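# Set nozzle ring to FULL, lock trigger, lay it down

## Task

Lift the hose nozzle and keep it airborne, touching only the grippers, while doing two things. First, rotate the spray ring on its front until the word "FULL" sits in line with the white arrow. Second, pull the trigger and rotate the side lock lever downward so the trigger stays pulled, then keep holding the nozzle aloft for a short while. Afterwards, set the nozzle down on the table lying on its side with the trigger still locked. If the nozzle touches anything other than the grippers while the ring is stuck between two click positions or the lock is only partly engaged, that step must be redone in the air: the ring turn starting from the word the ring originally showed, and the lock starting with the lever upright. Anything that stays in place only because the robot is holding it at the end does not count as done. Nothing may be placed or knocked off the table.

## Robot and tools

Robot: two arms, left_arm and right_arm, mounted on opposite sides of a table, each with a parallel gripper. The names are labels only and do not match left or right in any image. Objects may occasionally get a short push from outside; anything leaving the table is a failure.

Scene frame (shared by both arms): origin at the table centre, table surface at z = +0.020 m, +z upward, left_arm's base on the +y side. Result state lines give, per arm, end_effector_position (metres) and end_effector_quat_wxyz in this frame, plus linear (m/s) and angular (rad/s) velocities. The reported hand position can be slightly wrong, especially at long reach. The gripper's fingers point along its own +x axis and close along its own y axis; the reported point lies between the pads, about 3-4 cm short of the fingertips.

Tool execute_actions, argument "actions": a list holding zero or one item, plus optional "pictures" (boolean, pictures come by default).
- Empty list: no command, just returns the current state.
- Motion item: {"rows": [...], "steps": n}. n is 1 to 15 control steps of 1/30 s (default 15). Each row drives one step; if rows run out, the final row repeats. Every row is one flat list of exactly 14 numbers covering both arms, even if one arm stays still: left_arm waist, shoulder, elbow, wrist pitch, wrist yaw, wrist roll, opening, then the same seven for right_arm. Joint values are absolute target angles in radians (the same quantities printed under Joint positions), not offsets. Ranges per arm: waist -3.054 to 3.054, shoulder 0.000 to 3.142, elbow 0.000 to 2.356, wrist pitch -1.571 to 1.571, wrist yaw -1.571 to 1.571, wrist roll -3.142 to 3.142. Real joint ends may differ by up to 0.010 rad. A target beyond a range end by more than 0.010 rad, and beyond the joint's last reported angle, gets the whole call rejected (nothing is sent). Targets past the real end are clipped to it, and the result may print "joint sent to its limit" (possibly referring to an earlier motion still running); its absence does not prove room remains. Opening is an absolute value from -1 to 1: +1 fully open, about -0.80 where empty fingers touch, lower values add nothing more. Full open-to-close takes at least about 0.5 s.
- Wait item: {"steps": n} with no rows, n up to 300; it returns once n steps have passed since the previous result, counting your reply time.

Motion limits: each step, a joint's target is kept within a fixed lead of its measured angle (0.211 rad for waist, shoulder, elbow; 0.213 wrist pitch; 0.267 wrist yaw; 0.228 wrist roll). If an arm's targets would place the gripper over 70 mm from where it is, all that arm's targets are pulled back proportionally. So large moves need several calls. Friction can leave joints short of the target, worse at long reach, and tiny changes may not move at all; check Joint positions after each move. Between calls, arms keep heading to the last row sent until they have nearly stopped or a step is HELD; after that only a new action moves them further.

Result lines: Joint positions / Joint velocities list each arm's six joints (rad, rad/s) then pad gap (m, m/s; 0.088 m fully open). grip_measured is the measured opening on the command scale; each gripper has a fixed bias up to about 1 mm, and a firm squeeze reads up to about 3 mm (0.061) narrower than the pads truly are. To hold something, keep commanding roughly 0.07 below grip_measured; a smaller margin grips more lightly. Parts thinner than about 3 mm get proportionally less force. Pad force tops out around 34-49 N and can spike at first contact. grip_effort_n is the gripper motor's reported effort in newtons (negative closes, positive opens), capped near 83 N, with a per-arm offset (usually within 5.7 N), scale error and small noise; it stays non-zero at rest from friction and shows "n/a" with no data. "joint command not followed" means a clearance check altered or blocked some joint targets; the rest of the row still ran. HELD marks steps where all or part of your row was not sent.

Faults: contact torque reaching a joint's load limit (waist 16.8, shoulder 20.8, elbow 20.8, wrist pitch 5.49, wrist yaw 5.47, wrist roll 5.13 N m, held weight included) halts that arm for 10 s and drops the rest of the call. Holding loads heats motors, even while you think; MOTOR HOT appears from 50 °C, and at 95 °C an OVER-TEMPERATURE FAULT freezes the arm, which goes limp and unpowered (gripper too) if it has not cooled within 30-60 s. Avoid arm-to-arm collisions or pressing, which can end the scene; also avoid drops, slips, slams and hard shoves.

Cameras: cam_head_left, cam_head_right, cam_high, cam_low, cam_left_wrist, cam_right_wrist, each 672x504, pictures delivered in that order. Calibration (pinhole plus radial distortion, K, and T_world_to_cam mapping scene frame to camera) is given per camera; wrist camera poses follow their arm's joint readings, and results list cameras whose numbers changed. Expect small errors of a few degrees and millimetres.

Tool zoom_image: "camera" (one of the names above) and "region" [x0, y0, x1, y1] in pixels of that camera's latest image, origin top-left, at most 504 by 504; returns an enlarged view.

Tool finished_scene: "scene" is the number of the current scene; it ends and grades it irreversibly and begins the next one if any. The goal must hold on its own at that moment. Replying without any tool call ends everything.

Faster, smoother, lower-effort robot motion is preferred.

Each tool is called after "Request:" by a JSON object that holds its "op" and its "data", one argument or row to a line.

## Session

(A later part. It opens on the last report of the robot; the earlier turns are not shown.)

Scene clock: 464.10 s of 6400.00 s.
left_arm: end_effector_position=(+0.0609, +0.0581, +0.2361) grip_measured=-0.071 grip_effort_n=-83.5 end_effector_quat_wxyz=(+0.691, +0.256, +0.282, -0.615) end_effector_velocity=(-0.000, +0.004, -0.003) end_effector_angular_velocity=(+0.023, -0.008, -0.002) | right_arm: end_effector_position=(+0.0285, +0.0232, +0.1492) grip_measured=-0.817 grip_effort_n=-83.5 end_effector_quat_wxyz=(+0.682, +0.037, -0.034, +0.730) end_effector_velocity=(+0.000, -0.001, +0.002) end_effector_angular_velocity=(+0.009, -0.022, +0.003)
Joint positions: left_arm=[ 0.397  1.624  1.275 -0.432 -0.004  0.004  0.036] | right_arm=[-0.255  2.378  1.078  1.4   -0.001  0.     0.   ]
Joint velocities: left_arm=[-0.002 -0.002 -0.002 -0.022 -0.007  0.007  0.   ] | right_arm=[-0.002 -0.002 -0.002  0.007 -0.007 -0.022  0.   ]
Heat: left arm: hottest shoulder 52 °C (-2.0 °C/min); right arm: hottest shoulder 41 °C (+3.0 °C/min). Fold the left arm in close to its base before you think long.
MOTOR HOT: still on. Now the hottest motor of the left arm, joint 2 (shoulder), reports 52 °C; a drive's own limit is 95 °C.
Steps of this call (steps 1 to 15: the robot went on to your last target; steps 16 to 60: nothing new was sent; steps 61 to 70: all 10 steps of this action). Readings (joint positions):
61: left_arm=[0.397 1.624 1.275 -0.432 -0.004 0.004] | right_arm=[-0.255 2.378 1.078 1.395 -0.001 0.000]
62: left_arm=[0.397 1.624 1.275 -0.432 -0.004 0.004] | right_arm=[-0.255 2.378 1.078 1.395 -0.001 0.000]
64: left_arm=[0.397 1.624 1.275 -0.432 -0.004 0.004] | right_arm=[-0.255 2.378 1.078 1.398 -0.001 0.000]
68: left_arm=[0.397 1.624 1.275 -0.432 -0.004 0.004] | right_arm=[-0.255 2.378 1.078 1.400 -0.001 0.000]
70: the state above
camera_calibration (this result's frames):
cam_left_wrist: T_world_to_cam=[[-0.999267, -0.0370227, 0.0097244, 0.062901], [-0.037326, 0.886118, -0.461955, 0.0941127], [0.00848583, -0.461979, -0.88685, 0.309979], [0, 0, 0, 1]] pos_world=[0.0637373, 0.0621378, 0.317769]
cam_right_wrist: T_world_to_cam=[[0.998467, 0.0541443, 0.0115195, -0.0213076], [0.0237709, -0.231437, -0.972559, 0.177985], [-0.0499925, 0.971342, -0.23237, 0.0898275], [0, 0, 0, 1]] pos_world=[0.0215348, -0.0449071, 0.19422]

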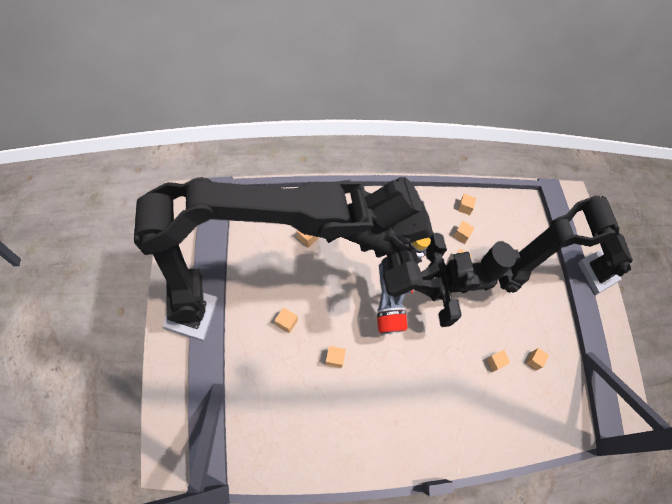

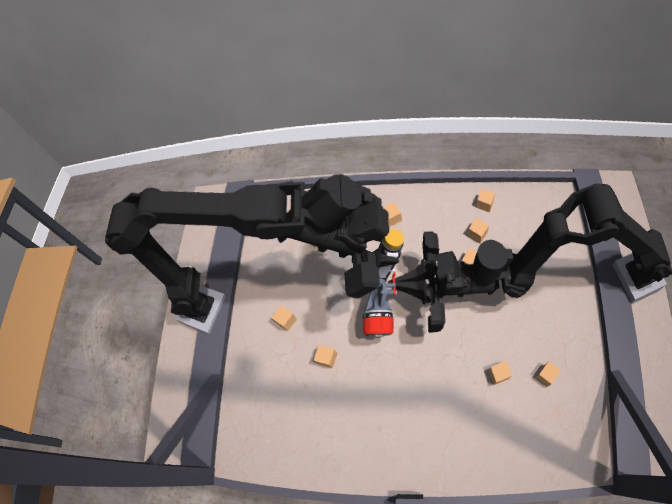

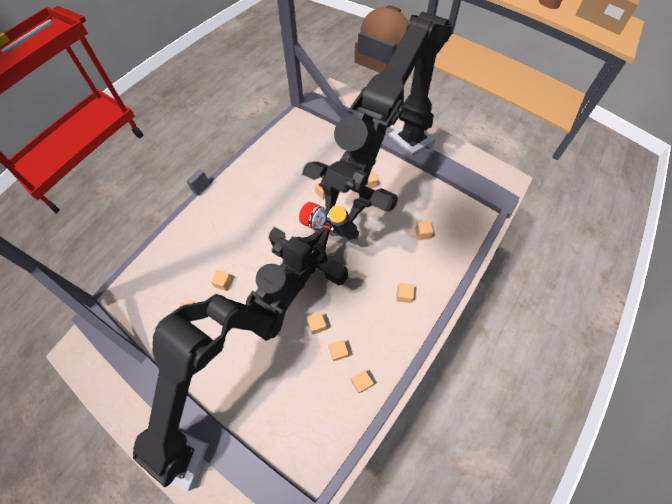

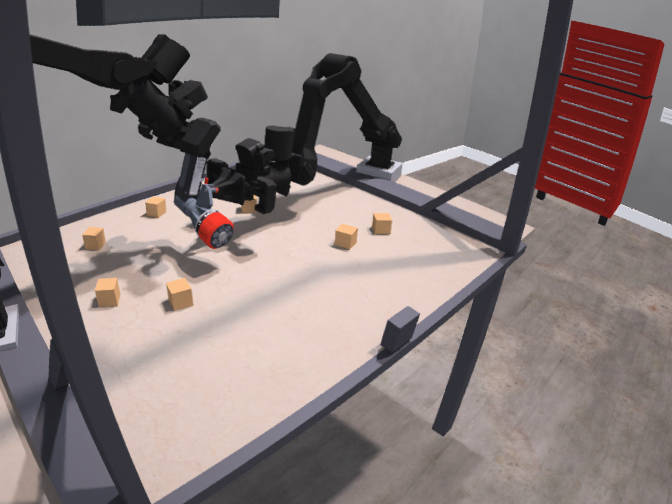

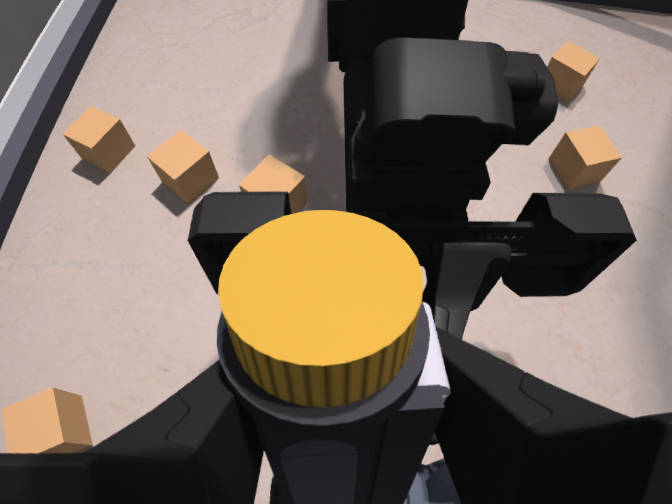

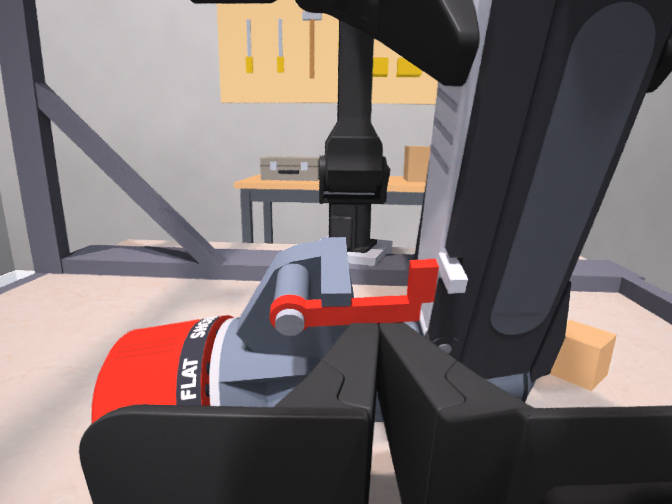

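Request:
{"op": "execute_actions", "data": {
  "actions": [
    {"rows": [[0.394,1.620,1.276,-0.425,0,0.005,-0.14,-0.256,2.380,1.078,1.398,0,0.005,-0.85],[0.394,1.620,1.276,-0.425,0,0.005,-0.14,-0.256,2.378,1.078,1.390,0,0.005,-0.85],[0.394,1.620,1.276,-0.425,0,0.005,-0.14,-0.256,2.378,1.078,1.382,0,0.005,-0.85],[0.394,1.620,1.276,-0.425,0,0.005,-0.14,-0.256,2.378,1.078,1.374,0,0.005,-0.85],[0.394,1.620,1.276,-0.425,0,0.005,-0.14,-0.256,2.378,1.078,1.366,0,0.005,-0.85],[0.394,1.620,1.276,-0.425,0,0.005,-0.14,-0.256,2.378,1.078,1.360,0,0.005,-0.85],[0.394,1.620,1.276,-0.425,0,0.005,-0.14,-0.256,2.375,1.070,1.360,0,0.005,-0.85],[0.394,1.620,1.276,-0.425,0,0.005,-0.14,-0.256,2.367,1.055,1.362,0,0.005,-0.85],[0.394,1.620,1.276,-0.425,0,0.005,-0.14,-0.256,2.357,1.035,1.365,0,0.005,-0.85],[0.394,1.620,1.276,-0.425,0,0.005,-0.14,-0.256,2.346,1.013,1.369,0,0.005,-0.85],[0.394,1.620,1.276,-0.425,0,0.005,-0.14,-0.256,2.335,0.991,1.373,0,0.005,-0.85],[0.394,1.620,1.276,-0.425,0,0.005,-0.14,-0.256,2.324,0.969,1.377,0,0.005,-0.85],[0.394,1.620,1.276,-0.425,0,0.005,-0.14,-0.256,2.313,0.947,1.381,0,0.005,-0.85],[0.394,1.620,1.276,-0.425,0,0.005,-0.14,-0.256,2.300,0.925,1.385,0,0.005,-0.85],[0.394,1.620,1.276,-0.425,0,0.005,-0.14,-0.256,2.287,0.900,1.390,0,0.005,-0.85]], "steps": 15}
  ],
  "pictures": false
}}

Request:
{"op": "execute_actions", "data": {
  "actions": [
    {"rows": [[0.394,1.620,1.276,-0.425,0,0.005,-0.14,-0.256,2.270,0.875,1.397,0,0.005,-0.85],[0.394,1.620,1.276,-0.425,0,0.005,-0.14,-0.256,2.250,0.850,1.404,0,0.005,-0.85],[0.394,1.620,1.276,-0.425,0,0.005,-0.14,-0.256,2.230,0.825,1.411,0,0.005,-0.85],[0.394,1.620,1.276,-0.425,0,0.005,-0.14,-0.256,2.210,0.800,1.418,0,0.005,-0.85],[0.394,1.620,1.276,-0.425,0,0.005,-0.14,-0.256,2.190,0.775,1.425,0,0.005,-0.85],[0.394,1.620,1.276,-0.425,0,0.005,-0.14,-0.256,2.170,0.750,1.432,0,0.005,-0.85],[0.394,1.620,1.276,-0.425,0,0.005,-0.14,-0.256,2.150,0.725,1.439,0,0.005,-0.85],[0.394,1.620,1.276,-0.425,0,0.005,-0.14,-0.256,2.130,0.700,1.446,0,0.005,-0.85],[0.394,1.620,1.276,-0.425,0,0.005,-0.14,-0.256,2.110,0.675,1.453,0,0.005,-0.85],[0.394,1.620,1.276,-0.425,0,0.005,-0.14,-0.256,2.090,0.650,1.458,0,0.005,-0.85],[0.394,1.620,1.276,-0.425,0,0.005,-0.14,-0.256,2.075,0.630,1.462,0,0.005,-0.85]], "steps": 15}
  ]
}}

Scene clock: 473.23 s of 6400.00 s.
left_arm: end_effector_position=(+0.0607, +0.0582, +0.2358) grip_measured=-0.071 grip_effort_n=-83.5 end_effector_quat_wxyz=(+0.690, +0.256, +0.283, -0.615) end_effector_velocity=(-0.001, +0.005, -0.005) end_effector_angular_velocity=(+0.028, -0.007, -0.002) | right_arm: end_effector_position=(+0.0301, -0.0004, +0.1328) grip_measured=-0.817 grip_effort_n=-83.5 end_effector_quat_wxyz=(+0.682, +0.005, -0.005, +0.731) end_effector_velocity=(+0.007, -0.138, -0.018) end_effector_angular_velocity=(-0.207, -0.021, +0.010)
Joint positions: left_arm=[ 0.396  1.624  1.274 -0.432 -0.004  0.004  0.036] | right_arm=[-0.255  2.324  0.959  1.379 -0.001  0.     0.   ]
Joint velocities: left_arm=[-0.002 -0.002 -0.007 -0.022 -0.007  0.007 -0.   ] | right_arm=[ 0.002 -0.344 -0.662  0.11  -0.007 -0.007  0.   ]
Heat: left arm: hottest shoulder 51 °C (-3.0 °C/min); right arm: hottest shoulder 41 °C (+3.0 °C/min). Fold the left arm in close to its base before you think long.
MOTOR HOT: still on. Now the hottest motor of the left arm, joint 2 (shoulder), reports 51 °C; a drive's own limit is 95 °C.
Steps of this call (steps 1 to 15: the robot went on to your last target; steps 16 to 90: nothing new was sent; then 5.63 s passed at rest; steps 91 to 105: all 15 steps of this action). Readings (joint positions):
91: left_arm=[0.397 1.624 1.275 -0.432 -0.004 0.004] | right_arm=[-0.255 2.378 1.078 1.401 -0.001 0.000]
92: left_arm=[0.397 1.624 1.275 -0.432 -0.004 0.004] | right_arm=[-0.255 2.378 1.078 1.399 -0.001 0.000]
94: left_arm=[0.396 1.624 1.275 -0.432 -0.004 0.004] | right_arm=[-0.255 2.378 1.078 1.390 -0.001 0.000]
98: left_arm=[0.396 1.624 1.274 -0.432 -0.004 0.004] | right_arm=[-0.255 2.378 1.077 1.371 -0.001 0.000]
105: the state above

Scene clock: 473.73 s of 6400.00 s.
left_arm: end_effector_position=(+0.0607, +0.0582, +0.2358) grip_measured=-0.071 grip_effort_n=-83.5 end_effector_quat_wxyz=(+0.690, +0.256, +0.283, -0.615) end_effector_velocity=(+0.002, -0.000, +0.001) end_effector_angular_velocity=(-0.007, -0.001, +0.013) | right_arm: end_effector_position=(+0.0346, -0.0674, +0.1647) grip_measured=-0.817 grip_effort_n=-83.5 end_effector_quat_wxyz=(+0.682, +0.008, -0.008, +0.731) end_effector_velocity=(-0.000, -0.028, -0.002) end_effector_angular_velocity=(-0.037, +0.005, +0.010)
Joint positions: left_arm=[ 0.396  1.624  1.274 -0.432 -0.004  0.004  0.036] | right_arm=[-0.255  2.086  0.649  1.459 -0.001  0.     0.   ]
Joint velocities: left_arm=[ 0.002 -0.002 -0.002  0.007 -0.007 -0.007  0.   ] | right_arm=[ 0.002 -0.076 -0.12   0.007 -0.007  0.007  0.   ]
Heat: left arm: hottest shoulder 51 °C (-3.0 °C/min); right arm: hottest shoulder 41 °C (+3.0 °C/min). Fold the left arm in close to its base before you think long.
MOTOR HOT: still on. Now the hottest motor of the left arm, joint 2 (shoulder), reports 51 °C; a drive's own limit is 95 °C.
Steps of this call (steps 1 to 15: all 15 steps of this action). Readings (joint positions):
1: left_arm=[0.396 1.624 1.274 -0.432 -0.004 0.004] | right_arm=[-0.255 2.312 0.937 1.383 -0.001 0.000]
2: left_arm=[0.396 1.624 1.274 -0.432 -0.004 0.004] | right_arm=[-0.255 2.297 0.912 1.388 -0.001 0.000]
4: left_arm=[0.396 1.624 1.274 -0.432 -0.004 0.004] | right_arm=[-0.255 2.264 0.863 1.400 -0.001 0.000]
8: left_arm=[0.396 1.624 1.274 -0.432 -0.004 0.004] | right_arm=[-0.255 2.183 0.766 1.429 -0.001 0.000]
15: the state above
camera_calibration (this result's frames):
cam_left_wrist: T_world_to_cam=[[-0.999288, -0.0363781, 0.0100506, 0.0625559], [-0.036911, 0.886478, -0.461297, 0.0936605], [0.00787148, -0.461339, -0.887189, 0.309838], [0, 0, 0, 1]] pos_world=[0.0635295, 0.0621881, 0.317462]
cam_right_wrist: T_world_to_cam=[[0.998404, 0.0550773, 0.0125016, -0.0227715], [0.0288049, -0.306174, -0.95154, 0.163351], [-0.0485806, 0.950381, -0.307271, 0.192632], [0, 0, 0, 1]] pos_world=[0.027388, -0.131806, 0.21491]

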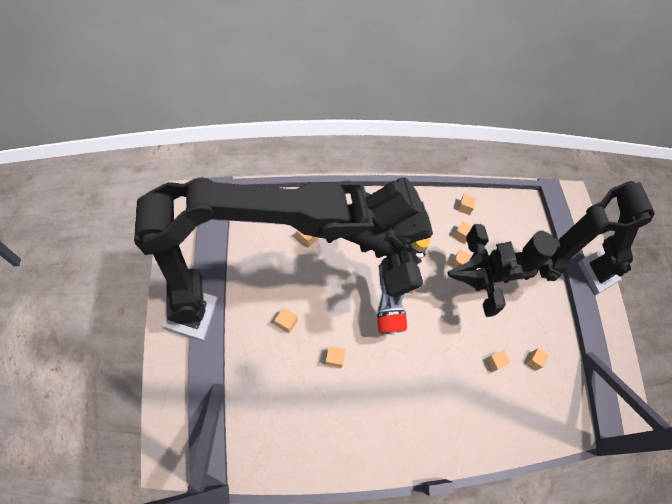

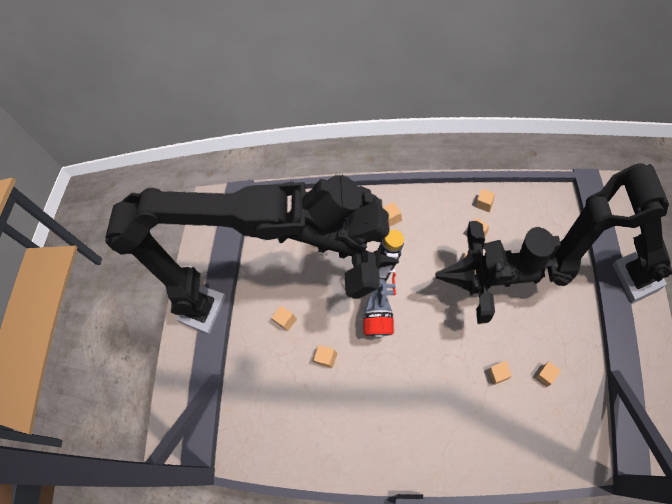

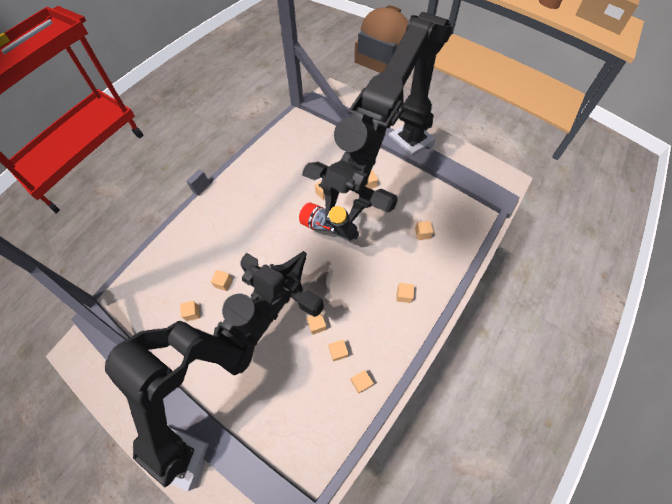

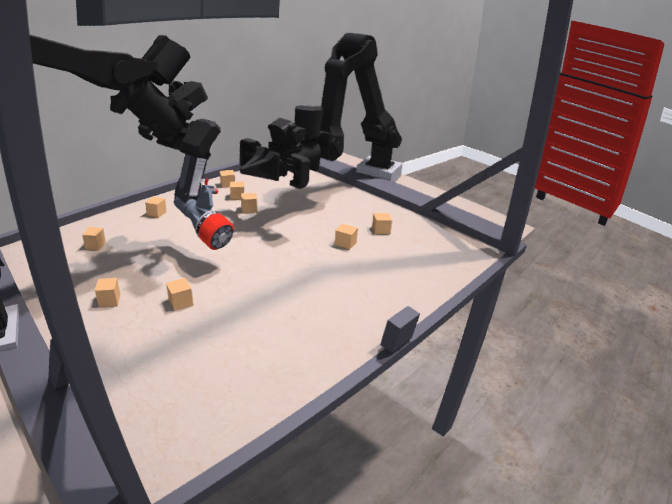

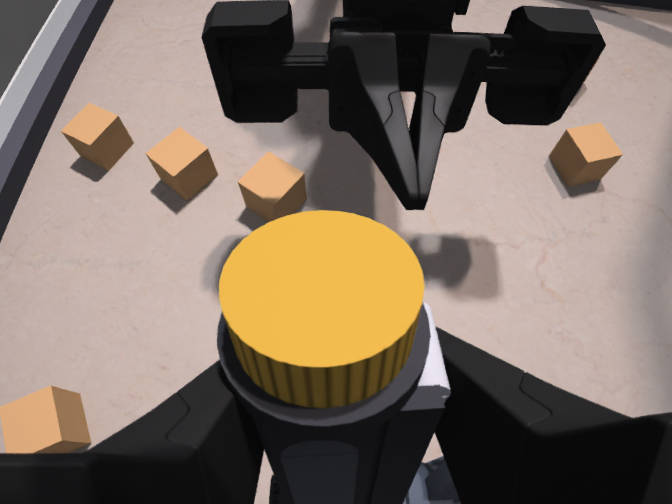

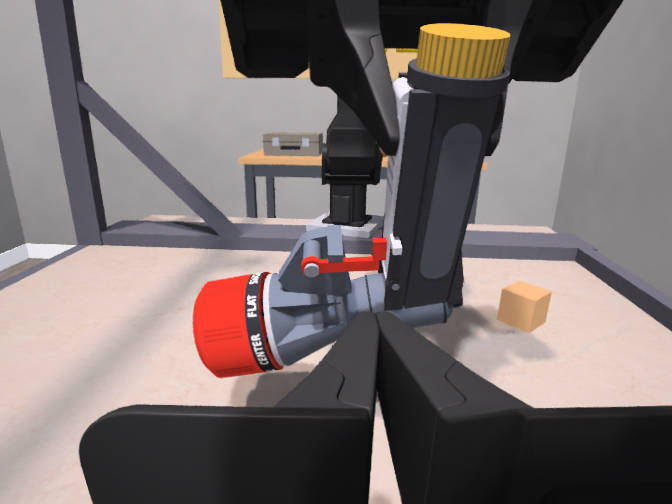

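Request:
{"op": "execute_actions", "data": {
  "actions": [
    {"rows": [[0.393,1.615,1.273,-0.437,0,0.02,-0.14,-0.258,2.060,0.625,1.455,0,0.005,-0.85],[0.390,1.608,1.271,-0.445,0,0.05,-0.14,-0.261,2.030,0.600,1.440,0,0.005,-0.85],[0.386,1.601,1.268,-0.455,0,0.09,-0.14,-0.264,2.000,0.575,1.423,0,0.005,-0.85],[0.382,1.595,1.265,-0.465,0,0.14,-0.14,-0.267,1.968,0.548,1.405,0,0.005,-0.85],[0.378,1.589,1.262,-0.475,0,0.20,-0.14,-0.270,1.936,0.521,1.387,0,0.005,-0.85],[0.374,1.583,1.259,-0.485,0,0.26,-0.14,-0.273,1.904,0.494,1.369,0,0.005,-0.85],[0.370,1.577,1.256,-0.495,0,0.32,-0.14,-0.276,1.872,0.467,1.351,0,0.005,-0.85],[0.366,1.571,1.253,-0.505,0,0.38,-0.14,-0.279,1.840,0.440,1.333,0,0.005,-0.85],[0.362,1.565,1.250,-0.515,0,0.44,-0.14,-0.282,1.808,0.413,1.315,0,0.005,-0.85],[0.358,1.559,1.247,-0.525,0,0.50,-0.14,-0.285,1.776,0.386,1.297,0,0.005,-0.85],[0.354,1.553,1.244,-0.535,0,0.56,-0.14,-0.288,1.744,0.359,1.279,0,0.005,-0.85],[0.350,1.547,1.241,-0.545,0,0.62,-0.14,-0.291,1.712,0.332,1.261,0,0.005,-0.85],[0.346,1.541,1.238,-0.555,0,0.68,-0.14,-0.294,1.680,0.305,1.243,0,0.005,-0.85],[0.342,1.535,1.235,-0.565,0,0.74,-0.14,-0.297,1.648,0.280,1.225,0,0.005,-0.85],[0.338,1.529,1.232,-0.575,0,0.80,-0.14,-0.300,1.620,0.262,1.210,0,0.005,-0.85]], "steps": 15}
  ],
  "pictures": false
}}

Request:
{"op": "execute_actions", "data": {
  "actions": [
    {"rows": [[0.334,1.523,1.229,-0.586,0,0.86,-0.14,-0.300,1.605,0.252,1.202,0,0.005,-0.85],[0.330,1.517,1.226,-0.597,0,0.92,-0.14,-0.300,1.600,0.250,1.200,0,0.005,-0.85],[0.326,1.511,1.223,-0.608,0,0.98,-0.14,-0.300,1.600,0.250,1.200,0,0.005,-0.85],[0.322,1.505,1.220,-0.619,0,1.04,-0.14,-0.300,1.600,0.250,1.200,0,0.005,-0.85],[0.318,1.499,1.217,-0.630,0,1.10,-0.14,-0.300,1.600,0.250,1.200,0,0.005,-0.85],[0.314,1.494,1.214,-0.641,0,1.16,-0.14,-0.300,1.600,0.250,1.200,0,0.005,-0.85],[0.310,1.489,1.211,-0.652,0,1.22,-0.14,-0.300,1.600,0.250,1.200,0,0.005,-0.85],[0.306,1.484,1.208,-0.663,0,1.28,-0.14,-0.300,1.600,0.250,1.200,0,0.005,-0.85],[0.302,1.479,1.205,-0.674,0,1.34,-0.14,-0.300,1.600,0.250,1.200,0,0.005,-0.85],[0.298,1.474,1.202,-0.685,0,1.40,-0.14,-0.300,1.600,0.250,1.200,0,0.005,-0.85],[0.294,1.469,1.199,-0.696,0,1.46,-0.14,-0.300,1.600,0.250,1.200,0,0.005,-0.85],[0.290,1.464,1.196,-0.707,0,1.52,-0.14,-0.300,1.600,0.250,1.200,0,0.005,-0.85],[0.285,1.460,1.193,-0.718,0,1.58,-0.14,-0.300,1.600,0.250,1.200,0,0.005,-0.85],[0.280,1.457,1.190,-0.728,0,1.64,-0.14,-0.300,1.600,0.250,1.200,0,0.005,-0.85],[0.275,1.455,1.188,-0.736,0,1.70,-0.14,-0.300,1.600,0.250,1.200,0,0.005,-0.85]], "steps": 15}
  ],
  "pictures": false
}}

Request:
{"op": "execute_actions", "data": {
  "actions": [
    {"rows": [[0.273,1.455,1.188,-0.736,0,1.76,-0.14,-0.300,1.600,0.250,1.200,0,0.005,-0.85],[0.273,1.455,1.188,-0.736,0,1.82,-0.14,-0.300,1.600,0.250,1.200,0,0.005,-0.85],[0.273,1.455,1.188,-0.736,0,1.88,-0.14,-0.300,1.600,0.250,1.200,0,0.005,-0.85],[0.273,1.455,1.188,-0.736,0,1.94,-0.14,-0.300,1.600,0.250,1.200,0,0.005,-0.85],[0.273,1.455,1.188,-0.736,0,2.00,-0.14,-0.300,1.600,0.250,1.200,0,0.005,-0.85],[0.273,1.455,1.188,-0.736,0,2.06,-0.14,-0.300,1.600,0.250,1.200,0,0.005,-0.85],[0.273,1.455,1.188,-0.736,0,2.12,-0.14,-0.300,1.600,0.250,1.200,0,0.005,-0.85],[0.273,1.455,1.188,-0.736,0,2.18,-0.14,-0.300,1.600,0.250,1.200,0,0.005,-0.85],[0.273,1.455,1.188,-0.736,0,2.24,-0.14,-0.300,1.600,0.250,1.200,0,0.005,-0.85],[0.273,1.455,1.188,-0.736,0,2.30,-0.14,-0.300,1.600,0.250,1.200,0,0.005,-0.85],[0.273,1.455,1.188,-0.736,0,2.36,-0.14,-0.300,1.600,0.250,1.200,0,0.005,-0.85],[0.273,1.455,1.188,-0.736,0,2.42,-0.14,-0.300,1.600,0.250,1.200,0,0.005,-0.85],[0.273,1.455,1.188,-0.736,0,2.48,-0.14,-0.300,1.600,0.250,1.200,0,0.005,-0.85],[0.273,1.455,1.188,-0.736,0,2.54,-0.14,-0.300,1.600,0.250,1.200,0,0.005,-0.85],[0.273,1.455,1.188,-0.736,0,2.60,-0.14,-0.300,1.600,0.250,1.200,0,0.005,-0.85]], "steps": 15}
  ],
  "pictures": false
}}

Request:
{"op": "execute_actions", "data": {
  "actions": [
    {"rows": [[0.273,1.455,1.188,-0.736,0,2.66,-0.14,-0.300,1.600,0.250,1.200,0,0.005,-0.85],[0.273,1.455,1.188,-0.736,0,2.72,-0.14,-0.300,1.600,0.250,1.200,0,0.005,-0.85],[0.273,1.455,1.188,-0.736,0,2.78,-0.14,-0.300,1.600,0.250,1.200,0,0.005,-0.85],[0.273,1.455,1.188,-0.736,0,2.84,-0.14,-0.300,1.600,0.250,1.200,0,0.005,-0.85],[0.273,1.455,1.188,-0.736,0,2.90,-0.14,-0.300,1.600,0.250,1.200,0,0.005,-0.85],[0.273,1.455,1.188,-0.736,0,2.96,-0.14,-0.300,1.600,0.250,1.200,0,0.005,-0.85],[0.273,1.455,1.188,-0.736,0,3.01,-0.14,-0.300,1.600,0.250,1.200,0,0.005,-0.85],[0.273,1.455,1.188,-0.736,0,3.05,-0.14,-0.300,1.600,0.250,1.200,0,0.005,-0.85],[0.273,1.455,1.188,-0.736,0,3.085,-0.14,-0.300,1.600,0.250,1.200,0,0.005,-0.85],[0.273,1.455,1.188,-0.736,0,3.11,-0.14,-0.300,1.600,0.250,1.200,0,0.005,-0.85],[0.273,1.455,1.188,-0.736,0,3.125,-0.14,-0.300,1.600,0.250,1.200,0,0.005,-0.85]], "steps": 15}
  ]
}}

Scene clock: 517.53 s of 6400.00 s.
left_arm: end_effector_position=(+0.0379, +0.0873, +0.2263) grip_measured=-0.071 grip_effort_n=-83.5 end_effector_quat_wxyz=(+0.530, +0.492, +0.095, -0.684) end_effector_velocity=(-0.055, +0.071, +0.018) end_effector_angular_velocity=(+0.207, -1.074, -1.456) | right_arm: end_effector_position=(+0.0536, -0.1501, +0.1732) grip_measured=-0.817 grip_effort_n=-83.5 end_effector_quat_wxyz=(+0.694, -0.042, +0.041, +0.718) end_effector_velocity=(+0.042, -0.204, -0.020) end_effector_angular_velocity=(-0.315, -0.004, -0.098)
Joint positions: left_arm=[ 0.349  1.567  1.238 -0.555 -0.004  0.661  0.036] | right_arm=[-0.291  1.694  0.324  1.252 -0.001  0.     0.   ]
Joint velocities: left_arm=[-0.12  -0.212 -0.071 -0.271  0.007  1.722 -0.   ] | right_arm=[-0.09  -0.906 -0.73  -0.491  0.007  0.007  0.   ]
Heat: left arm: hottest shoulder 49 °C (-4.1 °C/min); right arm: hottest wrist pitch 41 °C (+1.0 °C/min). Fold the left arm in close to its base before you think long.
MOTOR HOT: still on. Now the hottest motor of the left arm, joint 2 (shoulder), reports 49 °C; a drive's own limit is 95 °C.
Steps of this call (steps 1 to 15: the robot went on to your last target; steps 16 to 90: nothing new was sent; then 40.30 s passed at rest; steps 91 to 105: all 15 steps of this action). Readings (joint positions):
91: left_arm=[0.396 1.624 1.274 -0.432 -0.004 0.006] | right_arm=[-0.255 2.080 0.639 1.460 -0.001 0.000]
92: left_arm=[0.395 1.624 1.274 -0.435 -0.004 0.016] | right_arm=[-0.256 2.072 0.632 1.456 -0.001 0.000]
94: left_arm=[0.392 1.624 1.272 -0.449 -0.004 0.067] | right_arm=[-0.258 2.034 0.601 1.434 -0.001 0.000]
98: left_arm=[0.378 1.612 1.258 -0.489 -0.004 0.256] | right_arm=[-0.270 1.915 0.508 1.376 -0.001 0.000]
105: the state above

Scene clock: 518.03 s of 6400.00 s.
left_arm: end_effector_position=(+0.0126, +0.1294, +0.2194) grip_measured=-0.071 grip_effort_n=-83.5 end_effector_quat_wxyz=(+0.203, +0.679, -0.190, -0.680) end_effector_velocity=(-0.052, +0.079, -0.023) end_effector_angular_velocity=(+0.268, -0.919, -1.611) | right_arm: end_effector_position=(+0.0566, -0.1683, +0.1726) grip_measured=-0.817 grip_effort_n=-83.5 end_effector_quat_wxyz=(+0.696, -0.050, +0.049, +0.715) end_effector_velocity=(-0.002, -0.001, +0.000) end_effector_angular_velocity=(-0.002, -0.021, +0.013)
Joint positions: left_arm=[ 0.289  1.484  1.194 -0.717 -0.001  1.558  0.036] | right_arm=[-0.298  1.606  0.261  1.204 -0.001  0.     0.   ]
Joint velocities: left_arm=[-0.139 -0.12  -0.081 -0.3    0.007  1.736 -0.001] | right_arm=[ 0.002 -0.007 -0.002 -0.007 -0.007 -0.022  0.   ]
Heat: left arm: hottest shoulder 49 °C (-4.0 °C/min); right arm: hottest wrist pitch 41 °C (+1.0 °C/min). Fold the left arm in close to its base before you think long.
MOTOR HOT: still on. Now the hottest motor of the left arm, joint 2 (shoulder), reports 49 °C; a drive's own limit is 95 °C.
Steps of this call (steps 1 to 15: all 15 steps of this action). Readings (joint positions):
1: left_arm=[0.345 1.560 1.236 -0.565 -0.003 0.720] | right_arm=[-0.293 1.666 0.303 1.237 -0.001 0.000]
2: left_arm=[0.341 1.554 1.233 -0.576 -0.003 0.779] | right_arm=[-0.295 1.645 0.286 1.227 -0.001 0.000]
4: left_arm=[0.334 1.541 1.227 -0.597 -0.003 0.898] | right_arm=[-0.297 1.621 0.270 1.215 -0.001 0.000]
8: left_arm=[0.318 1.519 1.215 -0.641 -0.002 1.138] | right_arm=[-0.297 1.609 0.262 1.207 -0.001 0.000]
15: the state above

Scene clock: 518.53 s of 6400.00 s.
left_arm: end_effector_position=(+0.0075, +0.1355, +0.2165) grip_measured=-0.071 grip_effort_n=-83.5 end_effector_quat_wxyz=(-0.124, +0.694, -0.466, -0.535) end_effector_velocity=(+0.000, +0.002, -0.001) end_effector_angular_velocity=(-0.002, -0.906, -1.501) | right_arm: end_effector_position=(+0.0566, -0.1684, +0.1725) grip_measured=-0.817 grip_effort_n=-83.5 end_effector_quat_wxyz=(+0.696, -0.051, +0.049, +0.715) end_effector_velocity=(-0.001, -0.001, -0.002) end_effector_angular_velocity=(-0.007, -0.019, +0.018)
Joint positions: left_arm=[ 0.275  1.478  1.187 -0.74   0.001  2.458  0.036] | right_arm=[-0.298  1.606  0.26   1.204 -0.001  0.     0.   ]
Joint velocities: left_arm=[-0.002 -0.002 -0.002 -0.007 -0.007  1.751 -0.   ] | right_arm=[-0.007 -0.002 -0.002 -0.007 -0.022 -0.022  0.   ]
Heat: left arm: hottest shoulder 49 °C (-4.1 °C/min); right arm: hottest shoulder 40 °C (+0.0 °C/min). Fold the left arm in close to its base before you think long.
MOTOR HOT: still on. Now the hottest motor of the left arm, joint 2 (shoulder), reports 49 °C; a drive's own limit is 95 °C.
Steps of this call (steps 1 to 15: all 15 steps of this action). Readings (joint positions):
1: left_arm=[0.284 1.481 1.192 -0.726 -0.001 1.617] | right_arm=[-0.298 1.606 0.261 1.204 -0.001 0.000]
2: left_arm=[0.280 1.479 1.190 -0.731 0.000 1.677] | right_arm=[-0.298 1.606 0.261 1.204 -0.001 0.000]
4: left_arm=[0.276 1.478 1.188 -0.735 0.001 1.797] | right_arm=[-0.298 1.606 0.260 1.204 -0.001 0.000]
8: left_arm=[0.275 1.478 1.187 -0.739 0.001 2.039] | right_arm=[-0.298 1.606 0.260 1.204 -0.001 0.000]
15: the state above

Scene clock: 519.03 s of 6400.00 s.
left_arm: end_effector_position=(+0.0073, +0.1359, +0.2161) grip_measured=-0.071 grip_effort_n=-83.5 end_effector_quat_wxyz=(-0.339, +0.619, -0.611, -0.360) end_effector_velocity=(-0.001, +0.003, -0.002) end_effector_angular_velocity=(+0.021, -0.085, -0.136) | right_arm: end_effector_position=(+0.0566, -0.1684, +0.1726) grip_measured=-0.817 grip_effort_n=-83.5 end_effector_quat_wxyz=(+0.696, -0.050, +0.049, +0.715) end_effector_velocity=(-0.000, -0.002, -0.003) end_effector_angular_velocity=(-0.012, -0.007, +0.006)
Joint positions: left_arm=[ 0.275  1.478  1.186 -0.741  0.001  3.103  0.036] | right_arm=[-0.298  1.606  0.26   1.204 -0.001  0.     0.   ]
Joint velocities: left_arm=[-0.007  0.002  0.002 -0.022 -0.007  0.154  0.   ] | right_arm=[-0.002 -0.002 -0.007 -0.007 -0.007 -0.007  0.   ]
Heat: left arm: hottest shoulder 49 °C (-4.0 °C/min); right arm: hottest shoulder 40 °C (+0.0 °C/min). Fold the left arm in close to its base before you think long.
MOTOR HOT: still on. Now the hottest motor of the left arm, joint 2 (shoulder), reports 49 °C; a drive's own limit is 95 °C.
Steps of this call (steps 1 to 15: all 15 steps of this action). Readings (joint positions):
1: left_arm=[0.275 1.478 1.187 -0.740 0.001 2.518] | right_arm=[-0.298 1.606 0.260 1.204 -0.001 0.000]
2: left_arm=[0.275 1.478 1.187 -0.741 0.001 2.579] | right_arm=[-0.298 1.606 0.260 1.204 -0.001 0.000]
4: left_arm=[0.275 1.478 1.187 -0.741 0.001 2.699] | right_arm=[-0.298 1.606 0.260 1.204 -0.001 0.000]
8: left_arm=[0.275 1.478 1.186 -0.741 0.001 2.928] | right_arm=[-0.298 1.606 0.260 1.204 -0.001 0.000]
15: the state above
camera_calibration (this result's frames):
cam_left_wrist: T_world_to_cam=[[0.998135, 0.020778, 0.0574015, -0.0203856], [-0.0292082, -0.663133, 0.747931, -0.0370618], [0.0536053, -0.748213, -0.66129, 0.318398], [0, 0, 0, 1]] pos_world=[0.00219729, 0.214076, 0.239443]
cam_right_wrist: T_world_to_cam=[[0.999786, 0.0149628, 0.0143133, -0.0464305], [0.0195778, -0.457992, -0.888741, 0.103363], [-0.00674265, 0.88883, -0.458187, 0.305458], [0, 0, 0, 1]] pos_world=[0.0464565, -0.223466, 0.232485]

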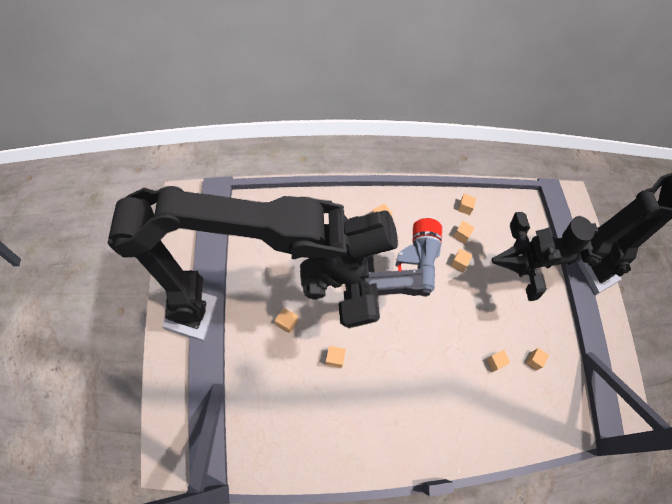

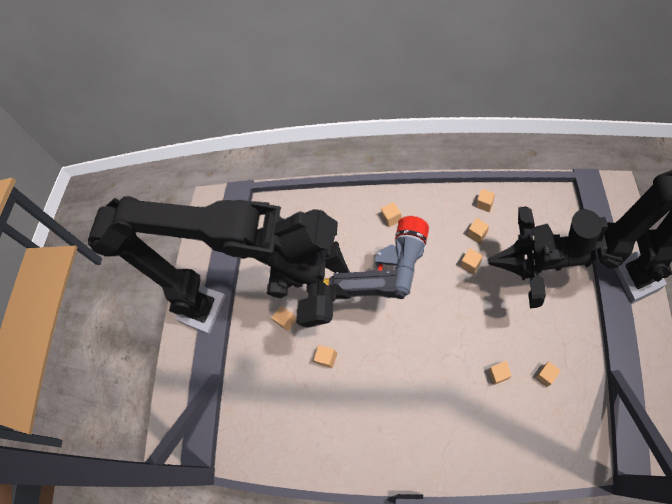

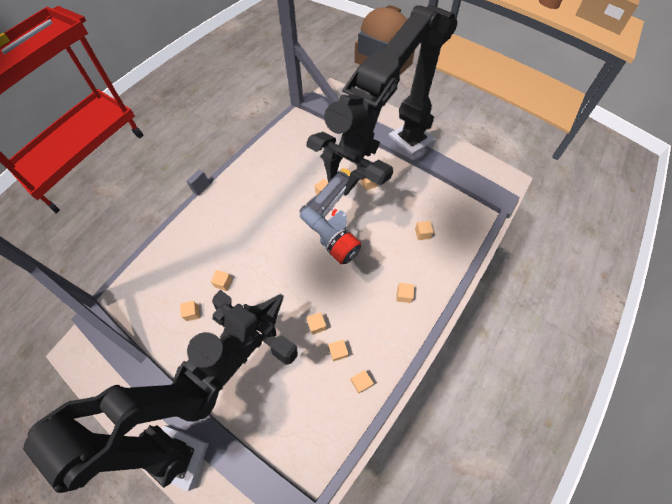

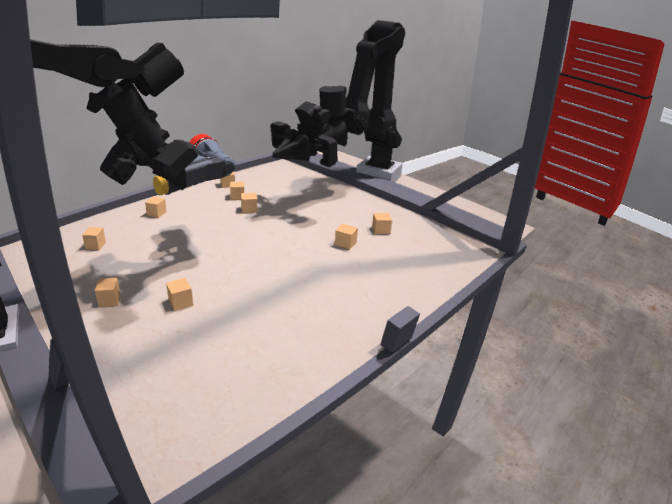

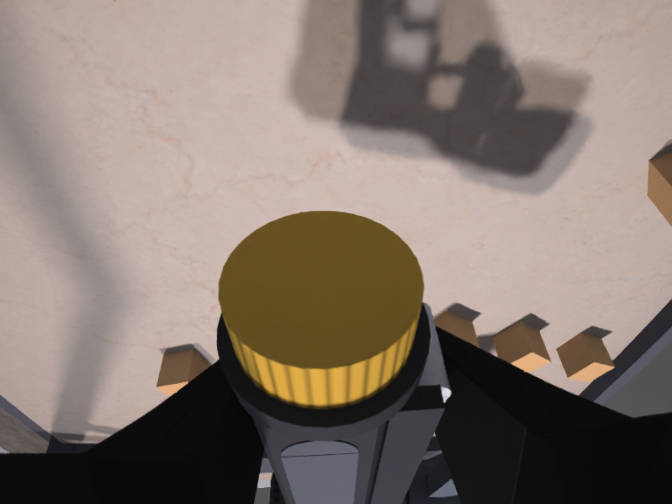

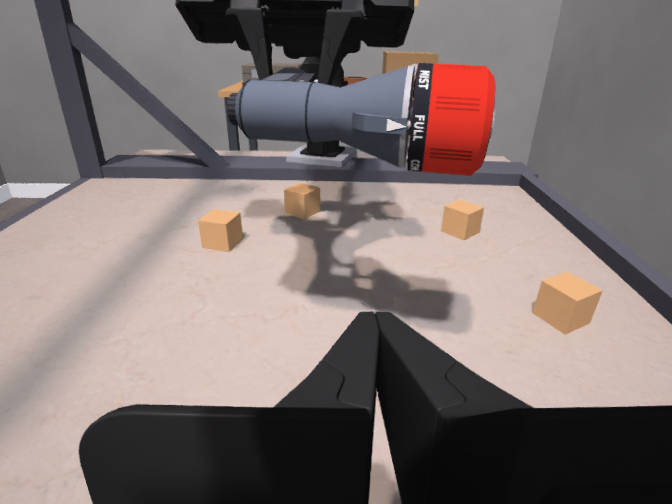

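Request:
{"op": "execute_actions", "data": {
  "actions": []
}}

Scene clock: 524.40 s of 6400.00 s.
left_arm: end_effector_position=(+0.0073, +0.1360, +0.2159) grip_measured=-0.071 grip_effort_n=-83.5 end_effector_quat_wxyz=(-0.343, +0.616, -0.614, -0.355) end_effector_velocity=(+0.000, +0.001, +0.001) end_effector_angular_velocity=(+0.002, -0.003, +0.008) | right_arm: end_effector_position=(+0.0566, -0.1684, +0.1726) grip_measured=-0.817 grip_effort_n=-83.5 end_effector_quat_wxyz=(+0.696, -0.050, +0.049, +0.715) end_effector_velocity=(-0.002, -0.000, +0.002) end_effector_angular_velocity=(+0.007, -0.006, +0.011)
Joint positions: left_arm=[ 0.275  1.478  1.186 -0.742  0.001  3.118  0.036] | right_arm=[-0.298  1.606  0.26   1.204 -0.001  0.     0.   ]
Joint velocities: left_arm=[-0.002 -0.002  0.002 -0.007 -0.007 -0.007  0.   ] | right_arm=[ 0.002 -0.002 -0.002  0.007 -0.007 -0.007  0.   ]
Heat: left arm: hottest shoulder 49 °C (-3.0 °C/min); right arm: hottest wrist pitch 40 °C (-1.0 °C/min). Fold the left arm in close to its base before you think long.
MOTOR HOT: still on. Now the hottest motor of the left arm, joint 2 (shoulder), reports 49 °C; a drive's own limit is 95 °C.
Steps of this call (steps 1 to 30: the robot went on to your last target; steps 31 to 90: nothing new was sent; then 2.37 s passed at rest). Readings (joint positions):
1: left_arm=[0.275 1.478 1.186 -0.741 0.001 3.108] | right_arm=[-0.298 1.606 0.260 1.204 -0.001 0.000]
2: left_arm=[0.275 1.478 1.186 -0.742 0.001 3.111] | right_arm=[-0.298 1.606 0.260 1.204 -0.001 0.000]
4: left_arm=[0.275 1.478 1.186 -0.742 0.001 3.115] | right_arm=[-0.298 1.606 0.260 1.204 -0.001 0.000]
8: left_arm=[0.275 1.478 1.186 -0.742 0.001 3.117] | right_arm=[-0.298 1.606 0.260 1.204 -0.001 0.000]
90: the state above
All arms were judged still, so your last target was given up. Only a new action makes them travel on or press farther. Fingers that are still opening or closing keep moving.
camera_calibration (this result's frames):
cam_left_wrist: T_world_to_cam=[[0.997842, 0.00765424, 0.0652125, -0.020279], [-0.0437449, -0.663163, 0.747196, -0.0365587], [0.0489657, -0.748436, -0.661397, 0.318476], [0, 0, 0, 1]] pos_world=[0.00304156, 0.21427, 0.239278]
cam_right_wrist: T_world_to_cam=[[0.999786, 0.0149628, 0.0143133, -0.0464305], [0.0195778, -0.457992, -0.888741, 0.103363], [-0.00674265, 0.88883, -0.458187, 0.305458], [0, 0, 0, 1]] pos_world=[0.0464565, -0.223466, 0.232485]

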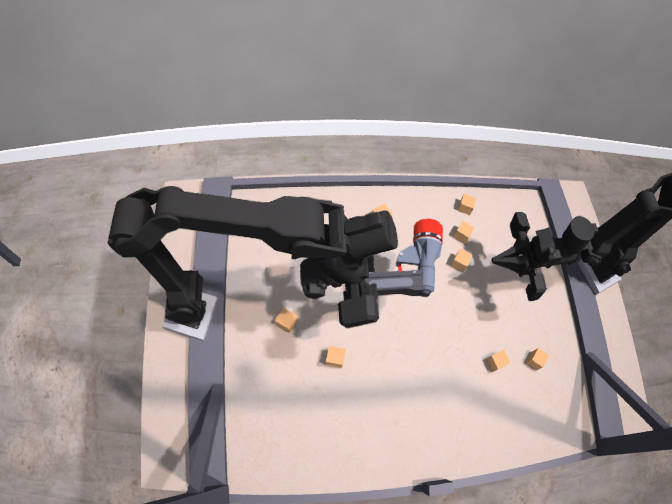

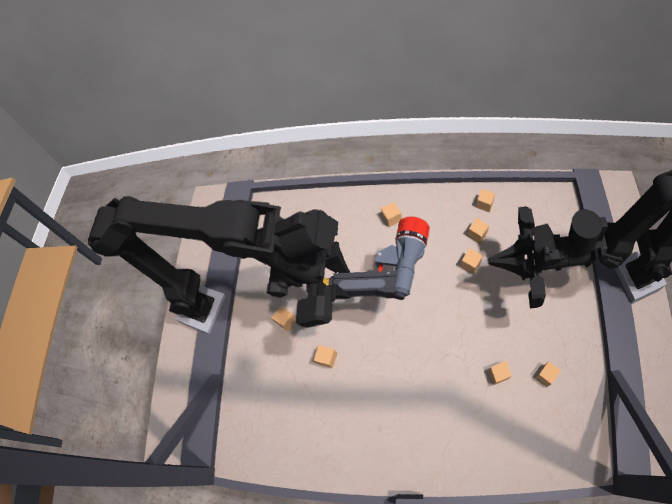

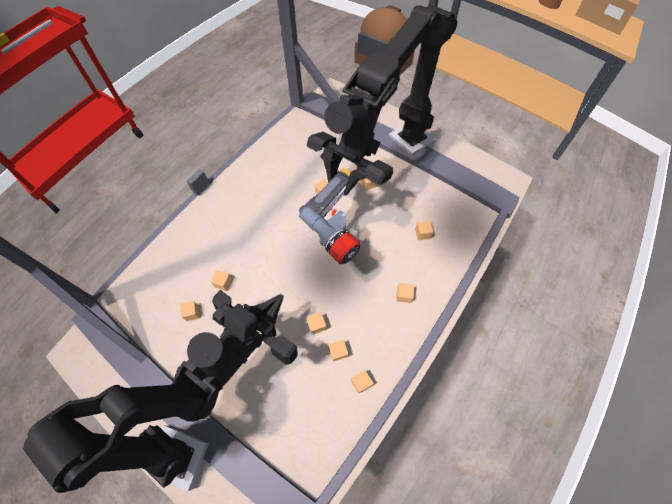

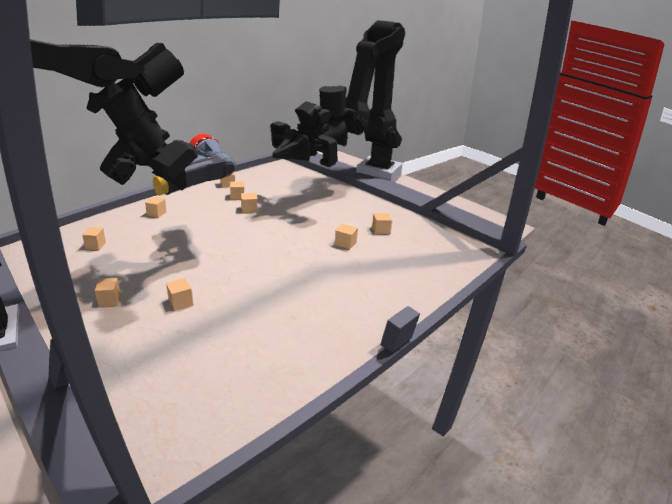

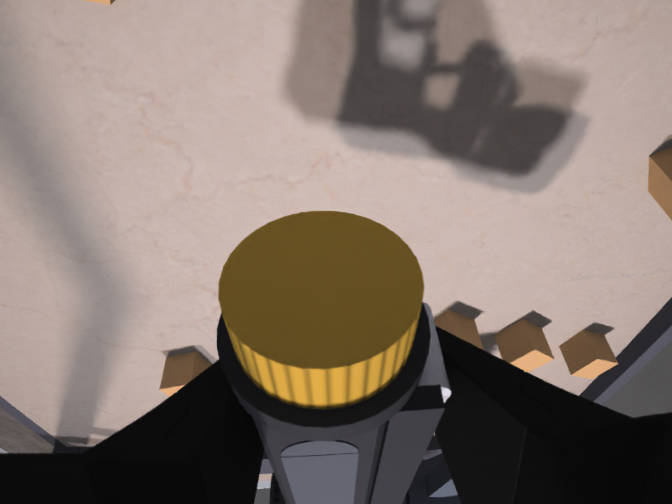

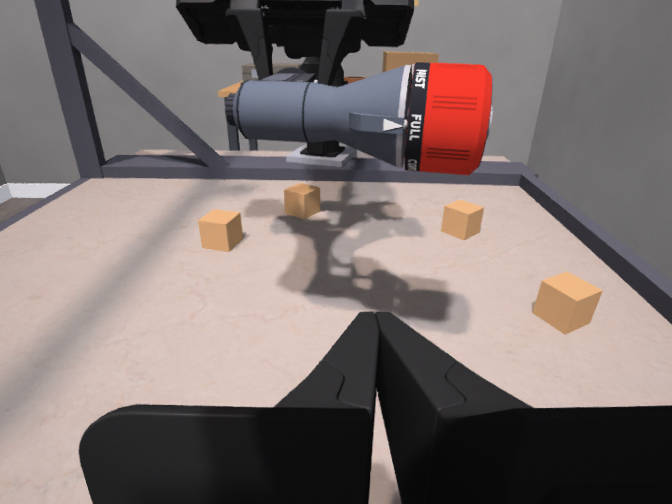

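Request:
{"op": "execute_actions", "data": {
  "actions": [
    {"rows": [[0.274,1.470,1.180,-0.735,0,3.122,-0.14,-0.300,1.600,0.250,1.200,0,0.005,-0.85],[0.274,1.472,1.170,-0.722,0,3.122,-0.14,-0.300,1.600,0.250,1.200,0,0.005,-0.85],[0.274,1.474,1.156,-0.705,0,3.122,-0.14,-0.300,1.600,0.250,1.200,0,0.005,-0.85],[0.274,1.477,1.140,-0.685,0,3.122,-0.14,-0.300,1.600,0.250,1.200,0,0.005,-0.85],[0.274,1.480,1.123,-0.664,0,3.122,-0.14,-0.300,1.600,0.250,1.200,0,0.005,-0.85],[0.274,1.483,1.106,-0.643,0,3.122,-0.14,-0.300,1.600,0.250,1.200,0,0.005,-0.85],[0.274,1.486,1.089,-0.621,0,3.122,-0.14,-0.300,1.600,0.250,1.200,0,0.005,-0.85],[0.274,1.489,1.072,-0.600,0,3.122,-0.14,-0.300,1.600,0.250,1.200,0,0.005,-0.85],[0.274,1.492,1.055,-0.578,0,3.122,-0.14,-0.300,1.600,0.250,1.200,0,0.005,-0.85],[0.274,1.495,1.038,-0.557,0,3.122,-0.14,-0.300,1.600,0.250,1.200,0,0.005,-0.85],[0.274,1.498,1.021,-0.535,0,3.122,-0.14,-0.300,1.600,0.250,1.200,0,0.005,-0.85],[0.274,1.502,1.004,-0.514,0,3.122,-0.14,-0.300,1.600,0.250,1.200,0,0.005,-0.85],[0.274,1.506,0.987,-0.492,0,3.122,-0.14,-0.300,1.600,0.250,1.200,0,0.005,-0.85],[0.274,1.510,0.970,-0.471,0,3.122,-0.14,-0.300,1.600,0.250,1.200,0,0.005,-0.85],[0.274,1.515,0.952,-0.449,0,3.122,-0.14,-0.300,1.600,0.250,1.200,0,0.005,-0.85]], "steps": 15}
  ],
  "pictures": false
}}

Scene clock: 535.63 s of 6400.00 s.
left_arm: end_effector_position=(+0.0073, +0.1361, +0.1616) grip_measured=-0.071 grip_effort_n=-83.5 end_effector_quat_wxyz=(-0.341, +0.617, -0.615, -0.353) end_effector_velocity=(+0.000, +0.017, -0.157) end_effector_angular_velocity=(+0.022, -0.003, +0.008) | right_arm: end_effector_position=(+0.0566, -0.1684, +0.1726) grip_measured=-0.817 grip_effort_n=-83.5 end_effector_quat_wxyz=(+0.696, -0.050, +0.049, +0.715) end_effector_velocity=(-0.002, -0.001, -0.002) end_effector_angular_velocity=(-0.007, -0.004, +0.020)
Joint positions: left_arm=[ 0.275  1.506  0.989 -0.507  0.001  3.118  0.036] | right_arm=[-0.298  1.606  0.26   1.204 -0.001  0.     0.   ]
Joint velocities: left_arm=[-0.002  0.12  -0.525  0.623 -0.007 -0.007  0.   ] | right_arm=[-0.002 -0.002 -0.002 -0.007 -0.022 -0.007  0.   ]
Heat: left arm: hottest shoulder 49 °C (-2.0 °C/min); right arm: hottest wrist pitch 39 °C (-2.0 °C/min). Fold the left arm in close to its base before you think long.
MOTOR HOT: still on. Now the hottest motor of the left arm, joint 2 (shoulder), reports 49 °C; a drive's own limit is 95 °C.
Steps of this call (steps 1 to 90: nothing new was sent; then 7.73 s passed at rest; steps 91 to 105: all 15 steps of this action). Readings (joint positions):
91: left_arm=[0.275 1.478 1.185 -0.742 0.001 3.118] | right_arm=[-0.298 1.606 0.260 1.204 -0.001 0.000]
92: left_arm=[0.275 1.478 1.181 -0.741 0.001 3.118] | right_arm=[-0.298 1.606 0.260 1.204 -0.001 0.000]
94: left_arm=[0.275 1.478 1.165 -0.721 0.001 3.118] | right_arm=[-0.298 1.606 0.260 1.204 -0.001 0.000]
98: left_arm=[0.275 1.481 1.107 -0.654 0.001 3.118] | right_arm=[-0.298 1.606 0.260 1.204 -0.001 0.000]
105: the state above


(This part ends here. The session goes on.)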